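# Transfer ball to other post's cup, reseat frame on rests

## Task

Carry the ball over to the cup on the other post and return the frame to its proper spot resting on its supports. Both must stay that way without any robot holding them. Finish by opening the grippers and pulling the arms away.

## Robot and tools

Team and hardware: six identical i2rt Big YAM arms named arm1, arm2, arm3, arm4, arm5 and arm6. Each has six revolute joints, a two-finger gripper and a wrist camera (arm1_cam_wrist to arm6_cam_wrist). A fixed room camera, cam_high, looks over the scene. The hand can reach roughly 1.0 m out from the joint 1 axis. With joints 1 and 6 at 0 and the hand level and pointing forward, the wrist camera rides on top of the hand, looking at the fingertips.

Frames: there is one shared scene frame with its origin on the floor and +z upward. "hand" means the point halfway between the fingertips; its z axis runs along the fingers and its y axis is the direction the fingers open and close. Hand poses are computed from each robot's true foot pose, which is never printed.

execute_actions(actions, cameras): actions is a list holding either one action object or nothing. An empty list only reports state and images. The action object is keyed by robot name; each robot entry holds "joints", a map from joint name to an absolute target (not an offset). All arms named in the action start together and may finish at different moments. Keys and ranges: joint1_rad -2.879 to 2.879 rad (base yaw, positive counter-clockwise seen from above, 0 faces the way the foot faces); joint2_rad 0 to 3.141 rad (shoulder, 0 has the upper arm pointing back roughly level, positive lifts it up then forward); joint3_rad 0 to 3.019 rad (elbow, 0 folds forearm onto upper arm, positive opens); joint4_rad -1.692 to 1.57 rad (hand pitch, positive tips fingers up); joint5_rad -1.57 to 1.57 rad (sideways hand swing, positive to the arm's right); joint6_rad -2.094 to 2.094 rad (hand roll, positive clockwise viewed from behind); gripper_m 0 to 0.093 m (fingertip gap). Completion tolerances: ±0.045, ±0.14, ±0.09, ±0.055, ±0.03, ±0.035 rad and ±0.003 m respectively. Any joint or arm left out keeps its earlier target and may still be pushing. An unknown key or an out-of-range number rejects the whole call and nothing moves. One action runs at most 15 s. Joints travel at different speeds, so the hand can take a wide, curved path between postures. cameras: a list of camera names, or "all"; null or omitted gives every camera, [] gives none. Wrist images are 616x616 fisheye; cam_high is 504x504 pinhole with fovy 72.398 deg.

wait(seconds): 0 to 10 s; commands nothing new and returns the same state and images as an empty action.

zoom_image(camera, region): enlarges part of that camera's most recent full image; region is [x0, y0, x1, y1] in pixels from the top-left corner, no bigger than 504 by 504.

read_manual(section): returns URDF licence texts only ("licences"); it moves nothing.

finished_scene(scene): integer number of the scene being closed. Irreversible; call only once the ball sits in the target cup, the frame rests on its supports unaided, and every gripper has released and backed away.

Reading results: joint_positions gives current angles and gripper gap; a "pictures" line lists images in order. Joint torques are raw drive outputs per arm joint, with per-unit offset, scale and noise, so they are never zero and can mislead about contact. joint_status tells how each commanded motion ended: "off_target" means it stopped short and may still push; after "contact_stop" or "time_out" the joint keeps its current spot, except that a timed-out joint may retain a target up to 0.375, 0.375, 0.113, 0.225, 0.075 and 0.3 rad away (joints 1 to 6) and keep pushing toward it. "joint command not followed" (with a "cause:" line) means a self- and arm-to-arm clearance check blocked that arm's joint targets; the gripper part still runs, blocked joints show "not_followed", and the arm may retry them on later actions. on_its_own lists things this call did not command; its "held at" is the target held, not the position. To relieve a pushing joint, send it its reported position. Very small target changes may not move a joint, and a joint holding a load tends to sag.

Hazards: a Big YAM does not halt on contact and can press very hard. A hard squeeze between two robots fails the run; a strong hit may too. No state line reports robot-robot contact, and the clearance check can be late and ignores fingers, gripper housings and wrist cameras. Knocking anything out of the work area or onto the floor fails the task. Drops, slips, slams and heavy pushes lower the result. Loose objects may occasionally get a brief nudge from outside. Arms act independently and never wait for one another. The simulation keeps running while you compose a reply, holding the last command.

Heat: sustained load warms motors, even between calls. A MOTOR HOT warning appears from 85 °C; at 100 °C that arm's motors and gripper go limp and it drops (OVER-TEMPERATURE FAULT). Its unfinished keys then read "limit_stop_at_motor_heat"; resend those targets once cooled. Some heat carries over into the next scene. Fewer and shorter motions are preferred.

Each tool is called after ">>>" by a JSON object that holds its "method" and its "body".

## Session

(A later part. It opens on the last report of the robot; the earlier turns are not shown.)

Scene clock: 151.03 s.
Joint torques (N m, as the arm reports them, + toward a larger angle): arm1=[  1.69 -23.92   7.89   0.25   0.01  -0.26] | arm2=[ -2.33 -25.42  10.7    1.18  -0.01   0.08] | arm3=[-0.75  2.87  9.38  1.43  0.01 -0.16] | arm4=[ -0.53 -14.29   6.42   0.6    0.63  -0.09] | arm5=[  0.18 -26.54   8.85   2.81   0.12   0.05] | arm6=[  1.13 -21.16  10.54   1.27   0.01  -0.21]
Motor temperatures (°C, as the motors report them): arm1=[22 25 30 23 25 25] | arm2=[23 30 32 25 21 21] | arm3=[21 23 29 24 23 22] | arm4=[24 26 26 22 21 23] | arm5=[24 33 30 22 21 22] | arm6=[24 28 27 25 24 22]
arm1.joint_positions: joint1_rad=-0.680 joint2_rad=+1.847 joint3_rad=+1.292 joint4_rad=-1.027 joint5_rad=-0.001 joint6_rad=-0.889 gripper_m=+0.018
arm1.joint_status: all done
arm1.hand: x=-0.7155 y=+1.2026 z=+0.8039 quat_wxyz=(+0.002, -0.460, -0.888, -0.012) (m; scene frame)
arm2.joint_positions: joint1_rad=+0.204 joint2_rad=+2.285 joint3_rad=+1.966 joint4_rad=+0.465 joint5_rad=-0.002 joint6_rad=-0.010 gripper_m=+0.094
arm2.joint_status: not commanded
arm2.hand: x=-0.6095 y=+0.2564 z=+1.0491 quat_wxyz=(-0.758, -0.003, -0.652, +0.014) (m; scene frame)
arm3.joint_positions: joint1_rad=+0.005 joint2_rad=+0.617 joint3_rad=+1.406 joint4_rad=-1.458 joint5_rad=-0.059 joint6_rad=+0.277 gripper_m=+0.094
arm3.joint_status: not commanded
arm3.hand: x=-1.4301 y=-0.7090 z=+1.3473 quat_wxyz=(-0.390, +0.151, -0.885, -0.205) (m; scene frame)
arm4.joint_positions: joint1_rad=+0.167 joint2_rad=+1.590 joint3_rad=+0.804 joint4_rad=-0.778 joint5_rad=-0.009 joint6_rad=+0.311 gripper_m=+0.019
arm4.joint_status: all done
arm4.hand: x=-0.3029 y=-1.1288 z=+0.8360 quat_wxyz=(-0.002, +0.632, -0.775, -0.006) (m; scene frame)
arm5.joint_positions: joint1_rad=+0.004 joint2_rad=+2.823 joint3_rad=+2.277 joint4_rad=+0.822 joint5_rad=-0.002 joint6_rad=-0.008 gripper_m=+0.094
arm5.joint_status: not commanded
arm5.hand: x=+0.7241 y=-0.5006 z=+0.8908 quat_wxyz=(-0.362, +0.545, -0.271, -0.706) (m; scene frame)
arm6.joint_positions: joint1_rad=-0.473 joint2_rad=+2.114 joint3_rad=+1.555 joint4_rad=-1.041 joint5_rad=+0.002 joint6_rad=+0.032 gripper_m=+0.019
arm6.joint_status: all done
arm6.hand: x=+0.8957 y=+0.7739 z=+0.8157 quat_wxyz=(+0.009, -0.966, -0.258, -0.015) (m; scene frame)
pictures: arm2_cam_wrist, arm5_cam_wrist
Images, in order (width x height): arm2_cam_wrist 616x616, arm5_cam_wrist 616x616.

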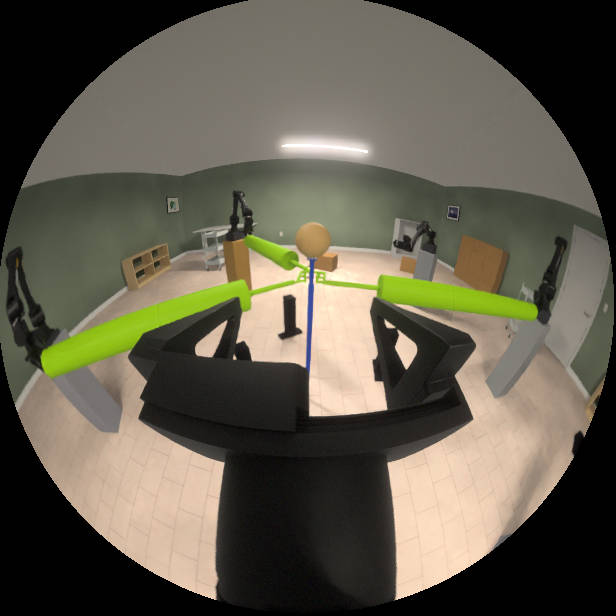

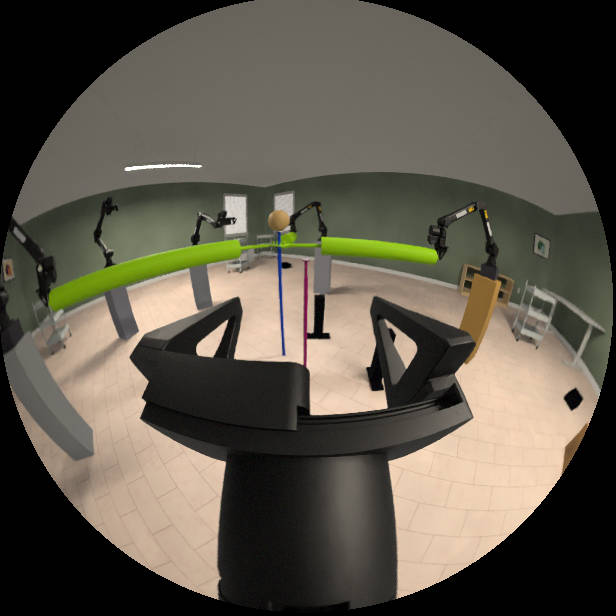

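>>> {"method": "execute_actions", "body": {"actions": [{"arm1":{"joints":{"joint1_rad":-0.472,"joint2_rad":1.755,"joint3_rad":1.235,"joint4_rad":-1.005,"joint6_rad":-0.68}},"arm4":{"joints":{"joint1_rad":-0.125,"joint2_rad":1.58,"joint3_rad":0.825,"joint4_rad":-0.79,"joint6_rad":0.018}},"arm6":{"joints":{"joint1_rad":-0.36,"joint2_rad":1.885,"joint3_rad":1.24,"joint4_rad":-0.89,"joint6_rad":0.14}}}], "cameras": []}}

>>> {"method": "execute_actions", "body": {"actions": [{"arm1":{"joints":{"joint1_rad":-0.27,"joint2_rad":1.77,"joint3_rad":1.275,"joint4_rad":-1.03,"joint6_rad":-0.477}},"arm4":{"joints":{"joint1_rad":-0.371,"joint2_rad":1.64,"joint3_rad":0.925,"joint4_rad":-0.83,"joint6_rad":-0.23}},"arm6":{"joints":{"joint1_rad":-0.216,"joint2_rad":1.73,"joint3_rad":1.01,"joint4_rad":-0.82,"joint6_rad":0.28}},"arm2":{"joints":{"joint2_rad":1.0,"joint3_rad":1.2,"joint4_rad":-0.6}},"arm5":{"joints":{"joint2_rad":1.0,"joint3_rad":1.2,"joint4_rad":-0.6}}}], "cameras": []}}

>>> {"method": "execute_actions", "body": {"actions": [{"arm1":{"joints":{"joint1_rad":-0.031,"joint2_rad":1.895,"joint3_rad":1.45,"joint4_rad":-1.09,"joint6_rad":-0.25}},"arm4":{"joints":{"joint1_rad":-0.70,"joint2_rad":1.81,"joint3_rad":1.155,"joint4_rad":-0.89,"joint6_rad":-0.58}},"arm6":{"joints":{"joint1_rad":0.084,"joint2_rad":1.56,"joint3_rad":0.755,"joint4_rad":-0.735,"joint6_rad":0.55}}}], "cameras": []}}

>>> {"method": "execute_actions", "body": {"actions": [{"arm1":{"joints":{"joint2_rad":2.205,"joint3_rad":1.365,"joint4_rad":-0.695}},"arm4":{"joints":{"joint2_rad":2.205,"joint3_rad":1.13,"joint4_rad":-0.465}},"arm6":{"joints":{"joint2_rad":2.112,"joint3_rad":0.752,"joint4_rad":-0.19}}}], "cameras": []}}

>>> {"method": "execute_actions", "body": {"actions": [{"arm1":{"joints":{"joint2_rad":2.555,"joint3_rad":1.495,"joint4_rad":-0.475}},"arm4":{"joints":{"joint2_rad":2.603,"joint3_rad":1.31,"joint4_rad":-0.245}},"arm6":{"joints":{"joint2_rad":2.60,"joint3_rad":0.97,"joint4_rad":0.085}}}], "cameras": ["cam_high"]}}

Scene clock: 165.37 s.
Joint torques (N m, as the arm reports them, + toward a larger angle): arm1=[  1.07 -22.77   7.4    0.18   0.01  -0.32] | arm2=[ -2.29 -26.15  10.81   1.3    0.     0.08] | arm3=[-0.73  2.93  9.37  1.43  0.01 -0.16] | arm4=[ -0.54 -13.31   7.92   0.05   0.42  -0.08] | arm5=[ -0.62 -26.89   8.74   2.83   0.09   0.03] | arm6=[ -0.24 -17.43   9.15   1.01   0.16  -0.18]
Motor temperatures (°C, as the motors report them): arm1=[22 25 29 23 25 25] | arm2=[23 31 32 25 21 21] | arm3=[21 23 29 24 23 22] | arm4=[24 26 25 22 22 23] | arm5=[24 34 30 22 21 22] | arm6=[24 29 27 25 24 22]
arm1.joint_positions: joint1_rad=-0.461 joint2_rad=+1.800 joint3_rad=+1.223 joint4_rad=-0.995 joint5_rad=+0.000 joint6_rad=-0.667 gripper_m=+0.018
arm1.joint_status: all done
arm1.hand: x=-0.6040 y=+1.2026 z=+0.8047 quat_wxyz=(+0.001, -0.462, -0.887, -0.007) (m; scene frame)
arm2.joint_positions: joint1_rad=+0.204 joint2_rad=+2.285 joint3_rad=+1.966 joint4_rad=+0.465 joint5_rad=-0.002 joint6_rad=-0.010 gripper_m=+0.094
arm2.joint_status: not commanded
arm2.hand: x=-0.6095 y=+0.2564 z=+1.0491 quat_wxyz=(-0.758, -0.003, -0.652, +0.014) (m; scene frame)
arm3.joint_positions: joint1_rad=+0.005 joint2_rad=+0.617 joint3_rad=+1.406 joint4_rad=-1.458 joint5_rad=-0.059 joint6_rad=+0.277 gripper_m=+0.094
arm3.joint_status: not commanded
arm3.hand: x=-1.4301 y=-0.7090 z=+1.3473 quat_wxyz=(-0.390, +0.151, -0.885, -0.205) (m; scene frame)
arm4.joint_positions: joint1_rad=-0.126 joint2_rad=+1.594 joint3_rad=+0.807 joint4_rad=-0.778 joint5_rad=-0.006 joint6_rad=+0.027 gripper_m=+0.019
arm4.joint_status: all done
arm4.hand: x=-0.1942 y=-1.1313 z=+0.8363 quat_wxyz=(-0.005, +0.628, -0.778, -0.005) (m; scene frame)
arm5.joint_positions: joint1_rad=+0.004 joint2_rad=+2.823 joint3_rad=+2.277 joint4_rad=+0.822 joint5_rad=-0.002 joint6_rad=-0.008 gripper_m=+0.094
arm5.joint_status: not commanded
arm5.hand: x=+0.7241 y=-0.5006 z=+0.8908 quat_wxyz=(-0.362, +0.545, -0.271, -0.706) (m; scene frame)
arm6.joint_positions: joint1_rad=-0.351 joint2_rad=+1.916 joint3_rad=+1.230 joint4_rad=-0.905 joint5_rad=-0.002 joint6_rad=+0.157 gripper_m=+0.019
arm6.joint_status: all done
arm6.hand: x=+1.0064 y=+0.7695 z=+0.8206 quat_wxyz=(+0.006, -0.966, -0.257, -0.011) (m; scene frame)
pictures: none
No camera images: the call's "cameras" was empty. Leave "cameras" out to get every camera's image.

Scene clock: 167.47 s.
Joint torques (N m, as the arm reports them, + toward a larger angle): arm1=[  1.18 -21.33   9.33  -0.41  -0.01  -0.25] | arm2=[-2.23 -6.39  8.67  1.44 -0.01  0.01] | arm3=[-0.72  2.9   9.37  1.42  0.01 -0.16] | arm4=[ -0.61 -15.     8.73  -0.62   0.26  -0.12] | arm5=[-0.14 -6.27  7.64  1.16  0.13  0.05] | arm6=[  0.13 -14.23   8.95   0.41   0.18  -0.31]
Motor temperatures (°C, as the motors report them): arm1=[22 25 29 23 25 25] | arm2=[23 31 32 25 21 21] | arm3=[21 23 29 24 23 22] | arm4=[24 26 26 22 22 23] | arm5=[24 34 30 22 21 22] | arm6=[24 28 27 25 24 22]
arm1.joint_positions: joint1_rad=-0.262 joint2_rad=+1.800 joint3_rad=+1.235 joint4_rad=-1.007 joint5_rad=+0.000 joint6_rad=-0.465 gripper_m=+0.018
arm1.joint_status: all done
arm1.hand: x=-0.5058 y=+1.2046 z=+0.8088 quat_wxyz=(+0.002, -0.463, -0.886, -0.008) (m; scene frame)
arm2.joint_positions: joint1_rad=+0.204 joint2_rad=+0.992 joint3_rad=+1.204 joint4_rad=-0.586 joint5_rad=-0.002 joint6_rad=-0.010 gripper_m=+0.094
arm2.joint_status: all done
arm2.hand: x=-1.0630 y=+0.2681 z=+1.2349 quat_wxyz=(-0.564, -0.004, -0.826, +0.010) (m; scene frame)
arm3.joint_positions: joint1_rad=+0.005 joint2_rad=+0.617 joint3_rad=+1.406 joint4_rad=-1.458 joint5_rad=-0.059 joint6_rad=+0.277 gripper_m=+0.094
arm3.joint_status: not commanded
arm3.hand: x=-1.4301 y=-0.7090 z=+1.3473 quat_wxyz=(-0.390, +0.151, -0.885, -0.205) (m; scene frame)
arm4.joint_positions: joint1_rad=-0.370 joint2_rad=+1.659 joint3_rad=+0.897 joint4_rad=-0.802 joint5_rad=-0.003 joint6_rad=-0.217 gripper_m=+0.019
arm4.joint_status: all done
arm4.hand: x=-0.0952 y=-1.1302 z=+0.8376 quat_wxyz=(-0.007, +0.628, -0.778, -0.004) (m; scene frame)
arm5.joint_positions: joint1_rad=+0.004 joint2_rad=+0.989 joint3_rad=+1.209 joint4_rad=-0.582 joint5_rad=-0.002 joint6_rad=-0.008 gripper_m=+0.094
arm5.joint_status: all done
arm5.hand: x=+1.0098 y=-0.8937 z=+1.3249 quat_wxyz=(-0.257, +0.740, -0.369, -0.500) (m; scene frame)
arm6.joint_positions: joint1_rad=-0.210 joint2_rad=+1.753 joint3_rad=+0.995 joint4_rad=-0.826 joint5_rad=+0.000 joint6_rad=+0.302 gripper_m=+0.019
arm6.joint_status: all done
arm6.hand: x=+1.1046 y=+0.7706 z=+0.8265 quat_wxyz=(+0.007, -0.967, -0.255, -0.007) (m; scene frame)
pictures: none
No camera images: the call's "cameras" was empty. Leave "cameras" out to get every camera's image.

Scene clock: 168.57 s.
Joint torques (N m, as the arm reports them, + toward a larger angle): arm1=[  0.67 -25.67   9.09  -0.14   0.07  -0.33] | arm2=[-2.05 -6.71  8.61  1.43 -0.02  0.07] | arm3=[-0.75  2.94  9.37  1.42  0.01 -0.16] | arm4=[ -0.74 -19.46   8.23  -0.32   0.43  -0.29] | arm5=[-0.07 -6.14  7.53  1.05  0.12  0.05] | arm6=[-0.48 -9.12  8.16  0.2  -0.02 -0.3 ]
Motor temperatures (°C, as the motors report them): arm1=[22 25 30 23 25 25] | arm2=[23 30 32 25 21 21] | arm3=[21 23 29 24 23 22] | arm4=[24 26 26 22 22 23] | arm5=[24 33 30 22 21 22] | arm6=[24 28 26 25 24 22]
arm1.joint_positions: joint1_rad=-0.020 joint2_rad=+1.941 joint3_rad=+1.417 joint4_rad=-1.074 joint5_rad=-0.002 joint6_rad=-0.234 gripper_m=+0.018
arm1.joint_status: all done
arm1.hand: x=-0.3707 y=+1.1896 z=+0.7982 quat_wxyz=(+0.011, -0.458, -0.889, -0.016) (m; scene frame)
arm2.joint_positions: joint1_rad=+0.204 joint2_rad=+0.992 joint3_rad=+1.204 joint4_rad=-0.586 joint5_rad=-0.002 joint6_rad=-0.010 gripper_m=+0.094
arm2.joint_status: not commanded
arm2.hand: x=-1.0630 y=+0.2681 z=+1.2349 quat_wxyz=(-0.564, -0.004, -0.826, +0.010) (m; scene frame)
arm3.joint_positions: joint1_rad=+0.005 joint2_rad=+0.617 joint3_rad=+1.406 joint4_rad=-1.458 joint5_rad=-0.059 joint6_rad=+0.277 gripper_m=+0.094
arm3.joint_status: not commanded
arm3.hand: x=-1.4301 y=-0.7090 z=+1.3473 quat_wxyz=(-0.390, +0.151, -0.885, -0.205) (m; scene frame)
arm4.joint_positions: joint1_rad=-0.696 joint2_rad=+1.836 joint3_rad=+1.141 joint4_rad=-0.871 joint5_rad=-0.008 joint6_rad=-0.548 gripper_m=+0.019
arm4.joint_status: all done
arm4.hand: x=+0.0672 y=-1.1441 z=+0.8339 quat_wxyz=(-0.006, +0.630, -0.776, -0.005) (m; scene frame)
arm5.joint_positions: joint1_rad=+0.004 joint2_rad=+0.989 joint3_rad=+1.209 joint4_rad=-0.582 joint5_rad=-0.002 joint6_rad=-0.008 gripper_m=+0.094
arm5.joint_status: not commanded
arm5.hand: x=+1.0098 y=-0.8937 z=+1.3249 quat_wxyz=(-0.257, +0.740, -0.369, -0.500) (m; scene frame)
arm6.joint_positions: joint1_rad=+0.083 joint2_rad=+1.575 joint3_rad=+0.742 joint4_rad=-0.733 joint5_rad=+0.004 joint6_rad=+0.571 gripper_m=+0.019
arm6.joint_status: all done
arm6.hand: x=+1.2435 y=+0.7724 z=+0.8253 quat_wxyz=(+0.003, -0.964, -0.266, +0.002) (m; scene frame)
pictures: none
No camera images: the call's "cameras" was empty. Leave "cameras" out to get every camera's image.

Scene clock: 169.77 s.
Joint torques (N m, as the arm reports them, + toward a larger angle): arm1=[  0.95 -28.32   5.39   0.62  -0.06  -0.32] | arm2=[-2.2  -6.55  8.51  1.28  0.01  0.04] | arm3=[-0.73  2.91  9.38  1.43  0.01 -0.16] | arm4=[ -1.44 -21.4    4.8    0.6    0.47  -0.3 ] | arm5=[ 0.49 -5.93  7.79  1.07  0.1   0.03] | arm6=[  0.22 -11.83   2.85   0.5    0.17  -0.2 ]
Motor temperatures (°C, as the motors report them): arm1=[22 25 29 23 25 25] | arm2=[23 30 32 25 21 21] | arm3=[21 23 29 24 23 22] | arm4=[24 26 26 22 21 23] | arm5=[24 33 30 22 21 22] | arm6=[24 28 26 25 24 22]
arm1.joint_positions: joint1_rad=-0.025 joint2_rad=+2.260 joint3_rad=+1.359 joint4_rad=-0.694 joint5_rad=+0.001 joint6_rad=-0.236 gripper_m=+0.018
arm1.joint_status: all done
arm1.hand: x=-0.3731 y=+1.1909 z=+0.6101 quat_wxyz=(+0.011, -0.459, -0.888, -0.014) (m; scene frame)
arm2.joint_positions: joint1_rad=+0.204 joint2_rad=+0.992 joint3_rad=+1.204 joint4_rad=-0.586 joint5_rad=-0.002 joint6_rad=-0.010 gripper_m=+0.094
arm2.joint_status: not commanded
arm2.hand: x=-1.0630 y=+0.2681 z=+1.2349 quat_wxyz=(-0.564, -0.004, -0.826, +0.010) (m; scene frame)
arm3.joint_positions: joint1_rad=+0.005 joint2_rad=+0.617 joint3_rad=+1.406 joint4_rad=-1.458 joint5_rad=-0.059 joint6_rad=+0.277 gripper_m=+0.094
arm3.joint_status: not commanded
arm3.hand: x=-1.4301 y=-0.7090 z=+1.3473 quat_wxyz=(-0.390, +0.151, -0.885, -0.205) (m; scene frame)
arm4.joint_positions: joint1_rad=-0.688 joint2_rad=+2.236 joint3_rad=+1.124 joint4_rad=-0.467 joint5_rad=-0.008 joint6_rad=-0.547 gripper_m=+0.019
arm4.joint_status: all done
arm4.hand: x=+0.0620 y=-1.1437 z=+0.6444 quat_wxyz=(+0.001, +0.633, -0.774, -0.004) (m; scene frame)
arm5.joint_positions: joint1_rad=+0.004 joint2_rad=+0.989 joint3_rad=+1.209 joint4_rad=-0.582 joint5_rad=-0.002 joint6_rad=-0.008 gripper_m=+0.094
arm5.joint_status: not commanded
arm5.hand: x=+1.0098 y=-0.8937 z=+1.3249 quat_wxyz=(-0.257, +0.740, -0.369, -0.500) (m; scene frame)
arm6.joint_positions: joint1_rad=+0.083 joint2_rad=+2.122 joint3_rad=+0.746 joint4_rad=-0.191 joint5_rad=+0.000 joint6_rad=+0.571 gripper_m=+0.019
arm6.joint_status: all done
arm6.hand: x=+1.2430 y=+0.7705 z=+0.6416 quat_wxyz=(+0.002, -0.964, -0.266, -0.001) (m; scene frame)
pictures: none
No camera images: the call's "cameras" was empty. Leave "cameras" out to get every camera's image.

Scene clock: 170.90 s.
Joint torques (N m, as the arm reports them, + toward a larger angle): arm1=[  3.08 -28.61   4.3    0.11  -0.24  -0.2 ] | arm2=[-1.72 -7.04  8.66  1.35  0.    0.04] | arm3=[-0.75  2.92  9.38  1.42  0.01 -0.15] | arm4=[ -1.06 -22.6    3.1    0.7    0.49  -0.29] | arm5=[-0.29 -5.75  7.62  1.12  0.09  0.05] | arm6=[ -0.42 -14.11  -0.14   0.36  -0.03  -0.27]
Motor temperatures (°C, as the motors report them): arm1=[22 25 29 23 25 25] | arm2=[23 30 32 25 21 21] | arm3=[21 23 29 24 23 22] | arm4=[24 26 26 22 21 23] | arm5=[24 33 30 22 21 22] | arm6=[24 28 26 25 24 22]
arm1.joint_positions: joint1_rad=-0.036 joint2_rad=+2.599 joint3_rad=+1.486 joint4_rad=-0.468 joint5_rad=+0.005 joint6_rad=-0.245 gripper_m=+0.018
arm1.joint_status: all done
arm1.hand: x=-0.3783 y=+1.1891 z=+0.4552 quat_wxyz=(+0.007, -0.460, -0.888, -0.008) (m; scene frame)
arm2.joint_positions: joint1_rad=+0.204 joint2_rad=+0.992 joint3_rad=+1.204 joint4_rad=-0.586 joint5_rad=-0.002 joint6_rad=-0.010 gripper_m=+0.094
arm2.joint_status: not commanded
arm2.hand: x=-1.0630 y=+0.2681 z=+1.2349 quat_wxyz=(-0.564, -0.004, -0.826, +0.010) (m; scene frame)
arm3.joint_positions: joint1_rad=+0.005 joint2_rad=+0.617 joint3_rad=+1.406 joint4_rad=-1.458 joint5_rad=-0.059 joint6_rad=+0.277 gripper_m=+0.094
arm3.joint_status: not commanded
arm3.hand: x=-1.4301 y=-0.7090 z=+1.3473 quat_wxyz=(-0.390, +0.151, -0.885, -0.205) (m; scene frame)
arm4.joint_positions: joint1_rad=-0.690 joint2_rad=+2.633 joint3_rad=+1.303 joint4_rad=-0.251 joint5_rad=-0.009 joint6_rad=-0.548 gripper_m=+0.019
arm4.joint_status: all done
arm4.hand: x=+0.0623 y=-1.1448 z=+0.4848 quat_wxyz=(+0.001, +0.633, -0.774, -0.004) (m; scene frame)
arm5.joint_positions: joint1_rad=+0.004 joint2_rad=+0.989 joint3_rad=+1.209 joint4_rad=-0.582 joint5_rad=-0.002 joint6_rad=-0.008 gripper_m=+0.094
arm5.joint_status: not commanded
arm5.hand: x=+1.0098 y=-0.8937 z=+1.3249 quat_wxyz=(-0.257, +0.740, -0.369, -0.500) (m; scene frame)
arm6.joint_positions: joint1_rad=+0.079 joint2_rad=+2.613 joint3_rad=+0.967 joint4_rad=+0.079 joint5_rad=+0.006 joint6_rad=+0.573 gripper_m=+0.019
arm6.joint_status: all done
arm6.hand: x=+1.2399 y=+0.7705 z=+0.4808 quat_wxyz=(+0.004, -0.965, -0.264, +0.002) (m; scene frame)
pictures: cam_high
Images, in order (width x height): cam_high 504x504.

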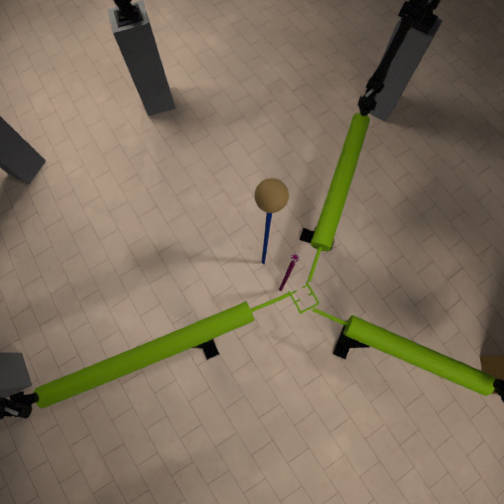

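>>> {"method": "execute_actions", "body": {"actions": [{"arm1":{"joints":{"joint2_rad":2.645,"joint3_rad":1.56,"joint4_rad":-0.455}},"arm4":{"joints":{"joint1_rad":-0.71,"joint2_rad":2.705,"joint3_rad":1.395,"joint4_rad":-0.235}},"arm6":{"joints":{"joint1_rad":0.09,"joint2_rad":2.718,"joint3_rad":1.042,"joint4_rad":0.122}}}], "cameras": []}}

Scene clock: 176.13 s.
Joint torques (N m, as the arm reports them, + toward a larger angle): arm1=[  2.9  -27.26   4.63   0.45  -0.3   -0.29] | arm2=[-1.82 -6.01  8.62  1.42  0.    0.03] | arm3=[-0.79  2.89  9.37  1.43  0.01 -0.15] | arm4=[ -1.44 -21.93   3.3    0.82   0.44  -0.2 ] | arm5=[-0.61 -5.57  7.63  1.11  0.08  0.05] | arm6=[  0.82 -13.92  -1.09   0.55  -0.18  -0.31]
Motor temperatures (°C, as the motors report them): arm1=[22 25 29 23 25 25] | arm2=[23 29 31 25 21 21] | arm3=[21 23 29 24 23 22] | arm4=[24 27 25 22 21 23] | arm5=[24 31 30 21 21 22] | arm6=[24 28 25 25 24 22]
arm1.joint_positions: joint1_rad=-0.035 joint2_rad=+2.672 joint3_rad=+1.542 joint4_rad=-0.456 joint5_rad=+0.007 joint6_rad=-0.246 gripper_m=+0.018
arm1.joint_status: all done
arm1.hand: x=-0.3774 y=+1.1878 z=+0.4258 quat_wxyz=(+0.009, -0.459, -0.888, -0.009) (m; scene frame)
arm2.joint_positions: joint1_rad=+0.204 joint2_rad=+0.992 joint3_rad=+1.204 joint4_rad=-0.586 joint5_rad=-0.002 joint6_rad=-0.010 gripper_m=+0.094
arm2.joint_status: not commanded
arm2.hand: x=-1.0630 y=+0.2681 z=+1.2349 quat_wxyz=(-0.564, -0.004, -0.826, +0.010) (m; scene frame)
arm3.joint_positions: joint1_rad=+0.005 joint2_rad=+0.617 joint3_rad=+1.406 joint4_rad=-1.458 joint5_rad=-0.059 joint6_rad=+0.277 gripper_m=+0.094
arm3.joint_status: not commanded
arm3.hand: x=-1.4301 y=-0.7090 z=+1.3473 quat_wxyz=(-0.390, +0.151, -0.885, -0.205) (m; scene frame)
arm4.joint_positions: joint1_rad=-0.701 joint2_rad=+2.725 joint3_rad=+1.384 joint4_rad=-0.244 joint5_rad=-0.008 joint6_rad=-0.558 gripper_m=+0.019
arm4.joint_status: all done
arm4.hand: x=+0.0694 y=-1.1449 z=+0.4499 quat_wxyz=(+0.004, +0.632, -0.775, -0.004) (m; scene frame)
arm5.joint_positions: joint1_rad=+0.004 joint2_rad=+0.989 joint3_rad=+1.209 joint4_rad=-0.582 joint5_rad=-0.002 joint6_rad=-0.008 gripper_m=+0.094
arm5.joint_status: not commanded
arm5.hand: x=+1.0098 y=-0.8937 z=+1.3249 quat_wxyz=(-0.257, +0.740, -0.369, -0.500) (m; scene frame)
arm6.joint_positions: joint1_rad=+0.083 joint2_rad=+2.730 joint3_rad=+1.043 joint4_rad=+0.119 joint5_rad=+0.009 joint6_rad=+0.573 gripper_m=+0.019
arm6.joint_status: all done
arm6.hand: x=+1.2422 y=+0.7728 z=+0.4392 quat_wxyz=(+0.005, -0.964, -0.266, +0.003) (m; scene frame)
pictures: none
No camera images: the call's "cameras" was empty. Leave "cameras" out to get every camera's image.

>>> {"method": "execute_actions", "body": {"actions": [{"arm1":{"joints":{"gripper_m":0.093}},"arm4":{"joints":{"gripper_m":0.093}},"arm6":{"joints":{"gripper_m":0.093}}}], "cameras": []}}

>>> {"method": "execute_actions", "body": {"actions": [{"arm1":{"joints":{"joint2_rad":2.3,"joint3_rad":1.3,"joint4_rad":-0.65}},"arm4":{"joints":{"joint2_rad":2.3,"joint3_rad":1.09,"joint4_rad":-0.42}},"arm6":{"joints":{"joint2_rad":2.25,"joint3_rad":0.74,"joint4_rad":-0.12}}}], "cameras": ["cam_high"]}}

Scene clock: 179.87 s.
Joint torques (N m, as the arm reports them, + toward a larger angle): arm1=[  2.32 -27.     4.94   0.72  -0.24  -0.21] | arm2=[-2.39 -7.03  8.54  1.36  0.01  0.03] | arm3=[-0.73  2.89  9.37  1.42  0.01 -0.16] | arm4=[ -1.16 -21.52   3.38   0.84   0.26  -0.08] | arm5=[ 0.26 -6.37  7.61  1.08  0.11  0.06] | arm6=[  1.14 -14.23  -0.91   0.59   0.01  -0.17]
Motor temperatures (°C, as the motors report them): arm1=[22 25 28 23 25 25] | arm2=[23 29 31 25 21 21] | arm3=[21 23 29 24 23 22] | arm4=[24 27 25 22 21 23] | arm5=[24 31 30 21 21 22] | arm6=[24 28 25 25 24 22]
arm1.joint_positions: joint1_rad=-0.035 joint2_rad=+2.671 joint3_rad=+1.542 joint4_rad=-0.456 joint5_rad=+0.003 joint6_rad=-0.246 gripper_m=+0.093
arm1.joint_status: all done
arm1.hand: x=-0.3767 y=+1.1875 z=+0.4264 quat_wxyz=(+0.008, -0.459, -0.888, -0.010) (m; scene frame)
arm2.joint_positions: joint1_rad=+0.204 joint2_rad=+0.992 joint3_rad=+1.204 joint4_rad=-0.586 joint5_rad=-0.002 joint6_rad=-0.010 gripper_m=+0.094
arm2.joint_status: not commanded
arm2.hand: x=-1.0630 y=+0.2681 z=+1.2349 quat_wxyz=(-0.564, -0.004, -0.826, +0.010) (m; scene frame)
arm3.joint_positions: joint1_rad=+0.005 joint2_rad=+0.617 joint3_rad=+1.406 joint4_rad=-1.458 joint5_rad=-0.059 joint6_rad=+0.277 gripper_m=+0.094
arm3.joint_status: not commanded
arm3.hand: x=-1.4301 y=-0.7090 z=+1.3473 quat_wxyz=(-0.390, +0.151, -0.885, -0.205) (m; scene frame)
arm4.joint_positions: joint1_rad=-0.701 joint2_rad=+2.720 joint3_rad=+1.384 joint4_rad=-0.244 joint5_rad=-0.004 joint6_rad=-0.570 gripper_m=+0.093
arm4.joint_status: all done
arm4.hand: x=+0.0717 y=-1.1435 z=+0.4522 quat_wxyz=(+0.001, +0.637, -0.771, -0.002) (m; scene frame)
arm5.joint_positions: joint1_rad=+0.004 joint2_rad=+0.989 joint3_rad=+1.209 joint4_rad=-0.582 joint5_rad=-0.002 joint6_rad=-0.008 gripper_m=+0.094
arm5.joint_status: not commanded
arm5.hand: x=+1.0098 y=-0.8937 z=+1.3249 quat_wxyz=(-0.257, +0.740, -0.369, -0.500) (m; scene frame)
arm6.joint_positions: joint1_rad=+0.083 joint2_rad=+2.729 joint3_rad=+1.043 joint4_rad=+0.119 joint5_rad=+0.004 joint6_rad=+0.561 gripper_m=+0.093
arm6.joint_status: all done
arm6.hand: x=+1.2428 y=+0.7723 z=+0.4393 quat_wxyz=(+0.003, -0.962, -0.271, +0.001) (m; scene frame)
pictures: none
No camera images: the call's "cameras" was empty. Leave "cameras" out to get every camera's image.

Scene clock: 181.20 s.
Joint torques (N m, as the arm reports them, + toward a larger angle): arm1=[  3.09 -22.58   4.56   0.14  -0.19  -0.17] | arm2=[-2.51 -6.28  8.58  1.22 -0.01  0.06] | arm3=[-0.73  2.89  9.37  1.43  0.01 -0.16] | arm4=[ -0.97 -17.07   3.32  -0.11   0.24  -0.08] | arm5=[-0.08 -5.72  7.64  1.15  0.09  0.01] | arm6=[  0.18 -10.08   0.68  -0.12   0.01  -0.06]
Motor temperatures (°C, as the motors report them): arm1=[22 25 28 23 25 25] | arm2=[23 28 31 25 21 21] | arm3=[21 23 29 24 23 22] | arm4=[24 27 25 22 21 23] | arm5=[24 31 30 21 21 22] | arm6=[24 28 25 25 24 22]
arm1.joint_positions: joint1_rad=-0.035 joint2_rad=+2.301 joint3_rad=+1.298 joint4_rad=-0.637 joint5_rad=+0.003 joint6_rad=-0.246 gripper_m=+0.093
arm1.joint_status: all done
arm1.hand: x=-0.3904 y=+1.2195 z=+0.5763 quat_wxyz=(+0.028, -0.459, -0.888, -0.028) (m; scene frame)
arm2.joint_positions: joint1_rad=+0.204 joint2_rad=+0.992 joint3_rad=+1.204 joint4_rad=-0.586 joint5_rad=-0.002 joint6_rad=-0.010 gripper_m=+0.094
arm2.joint_status: not commanded
arm2.hand: x=-1.0630 y=+0.2681 z=+1.2349 quat_wxyz=(-0.564, -0.004, -0.826, +0.010) (m; scene frame)
arm3.joint_positions: joint1_rad=+0.005 joint2_rad=+0.617 joint3_rad=+1.406 joint4_rad=-1.458 joint5_rad=-0.059 joint6_rad=+0.277 gripper_m=+0.094
arm3.joint_status: not commanded
arm3.hand: x=-1.4301 y=-0.7090 z=+1.3473 quat_wxyz=(-0.390, +0.151, -0.885, -0.205) (m; scene frame)
arm4.joint_positions: joint1_rad=-0.701 joint2_rad=+2.290 joint3_rad=+1.096 joint4_rad=-0.406 joint5_rad=-0.004 joint6_rad=-0.571 gripper_m=+0.093
arm4.joint_status: all done
arm4.hand: x=+0.0530 y=-1.1633 z=+0.6157 quat_wxyz=(+0.011, +0.637, -0.771, -0.001) (m; scene frame)
arm5.joint_positions: joint1_rad=+0.004 joint2_rad=+0.989 joint3_rad=+1.209 joint4_rad=-0.582 joint5_rad=-0.002 joint6_rad=-0.008 gripper_m=+0.094
arm5.joint_status: not commanded
arm5.hand: x=+1.0098 y=-0.8937 z=+1.3249 quat_wxyz=(-0.257, +0.740, -0.369, -0.500) (m; scene frame)
arm6.joint_positions: joint1_rad=+0.083 joint2_rad=+2.243 joint3_rad=+0.743 joint4_rad=-0.115 joint5_rad=+0.004 joint6_rad=+0.561 gripper_m=+0.093
arm6.joint_status: all done
arm6.hand: x=+1.2541 y=+0.7944 z=+0.6026 quat_wxyz=(+0.021, -0.962, -0.271, -0.015) (m; scene frame)
pictures: cam_high
Images, in order (width x height): cam_high 504x504.

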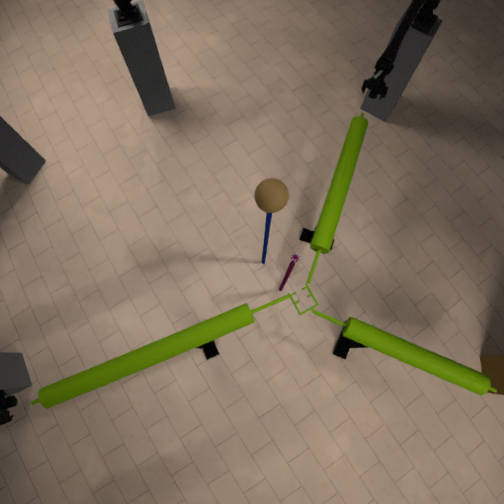

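>>> {"method": "finished_scene", "body": {"scene": 1}}

The scene is finished: the task was done.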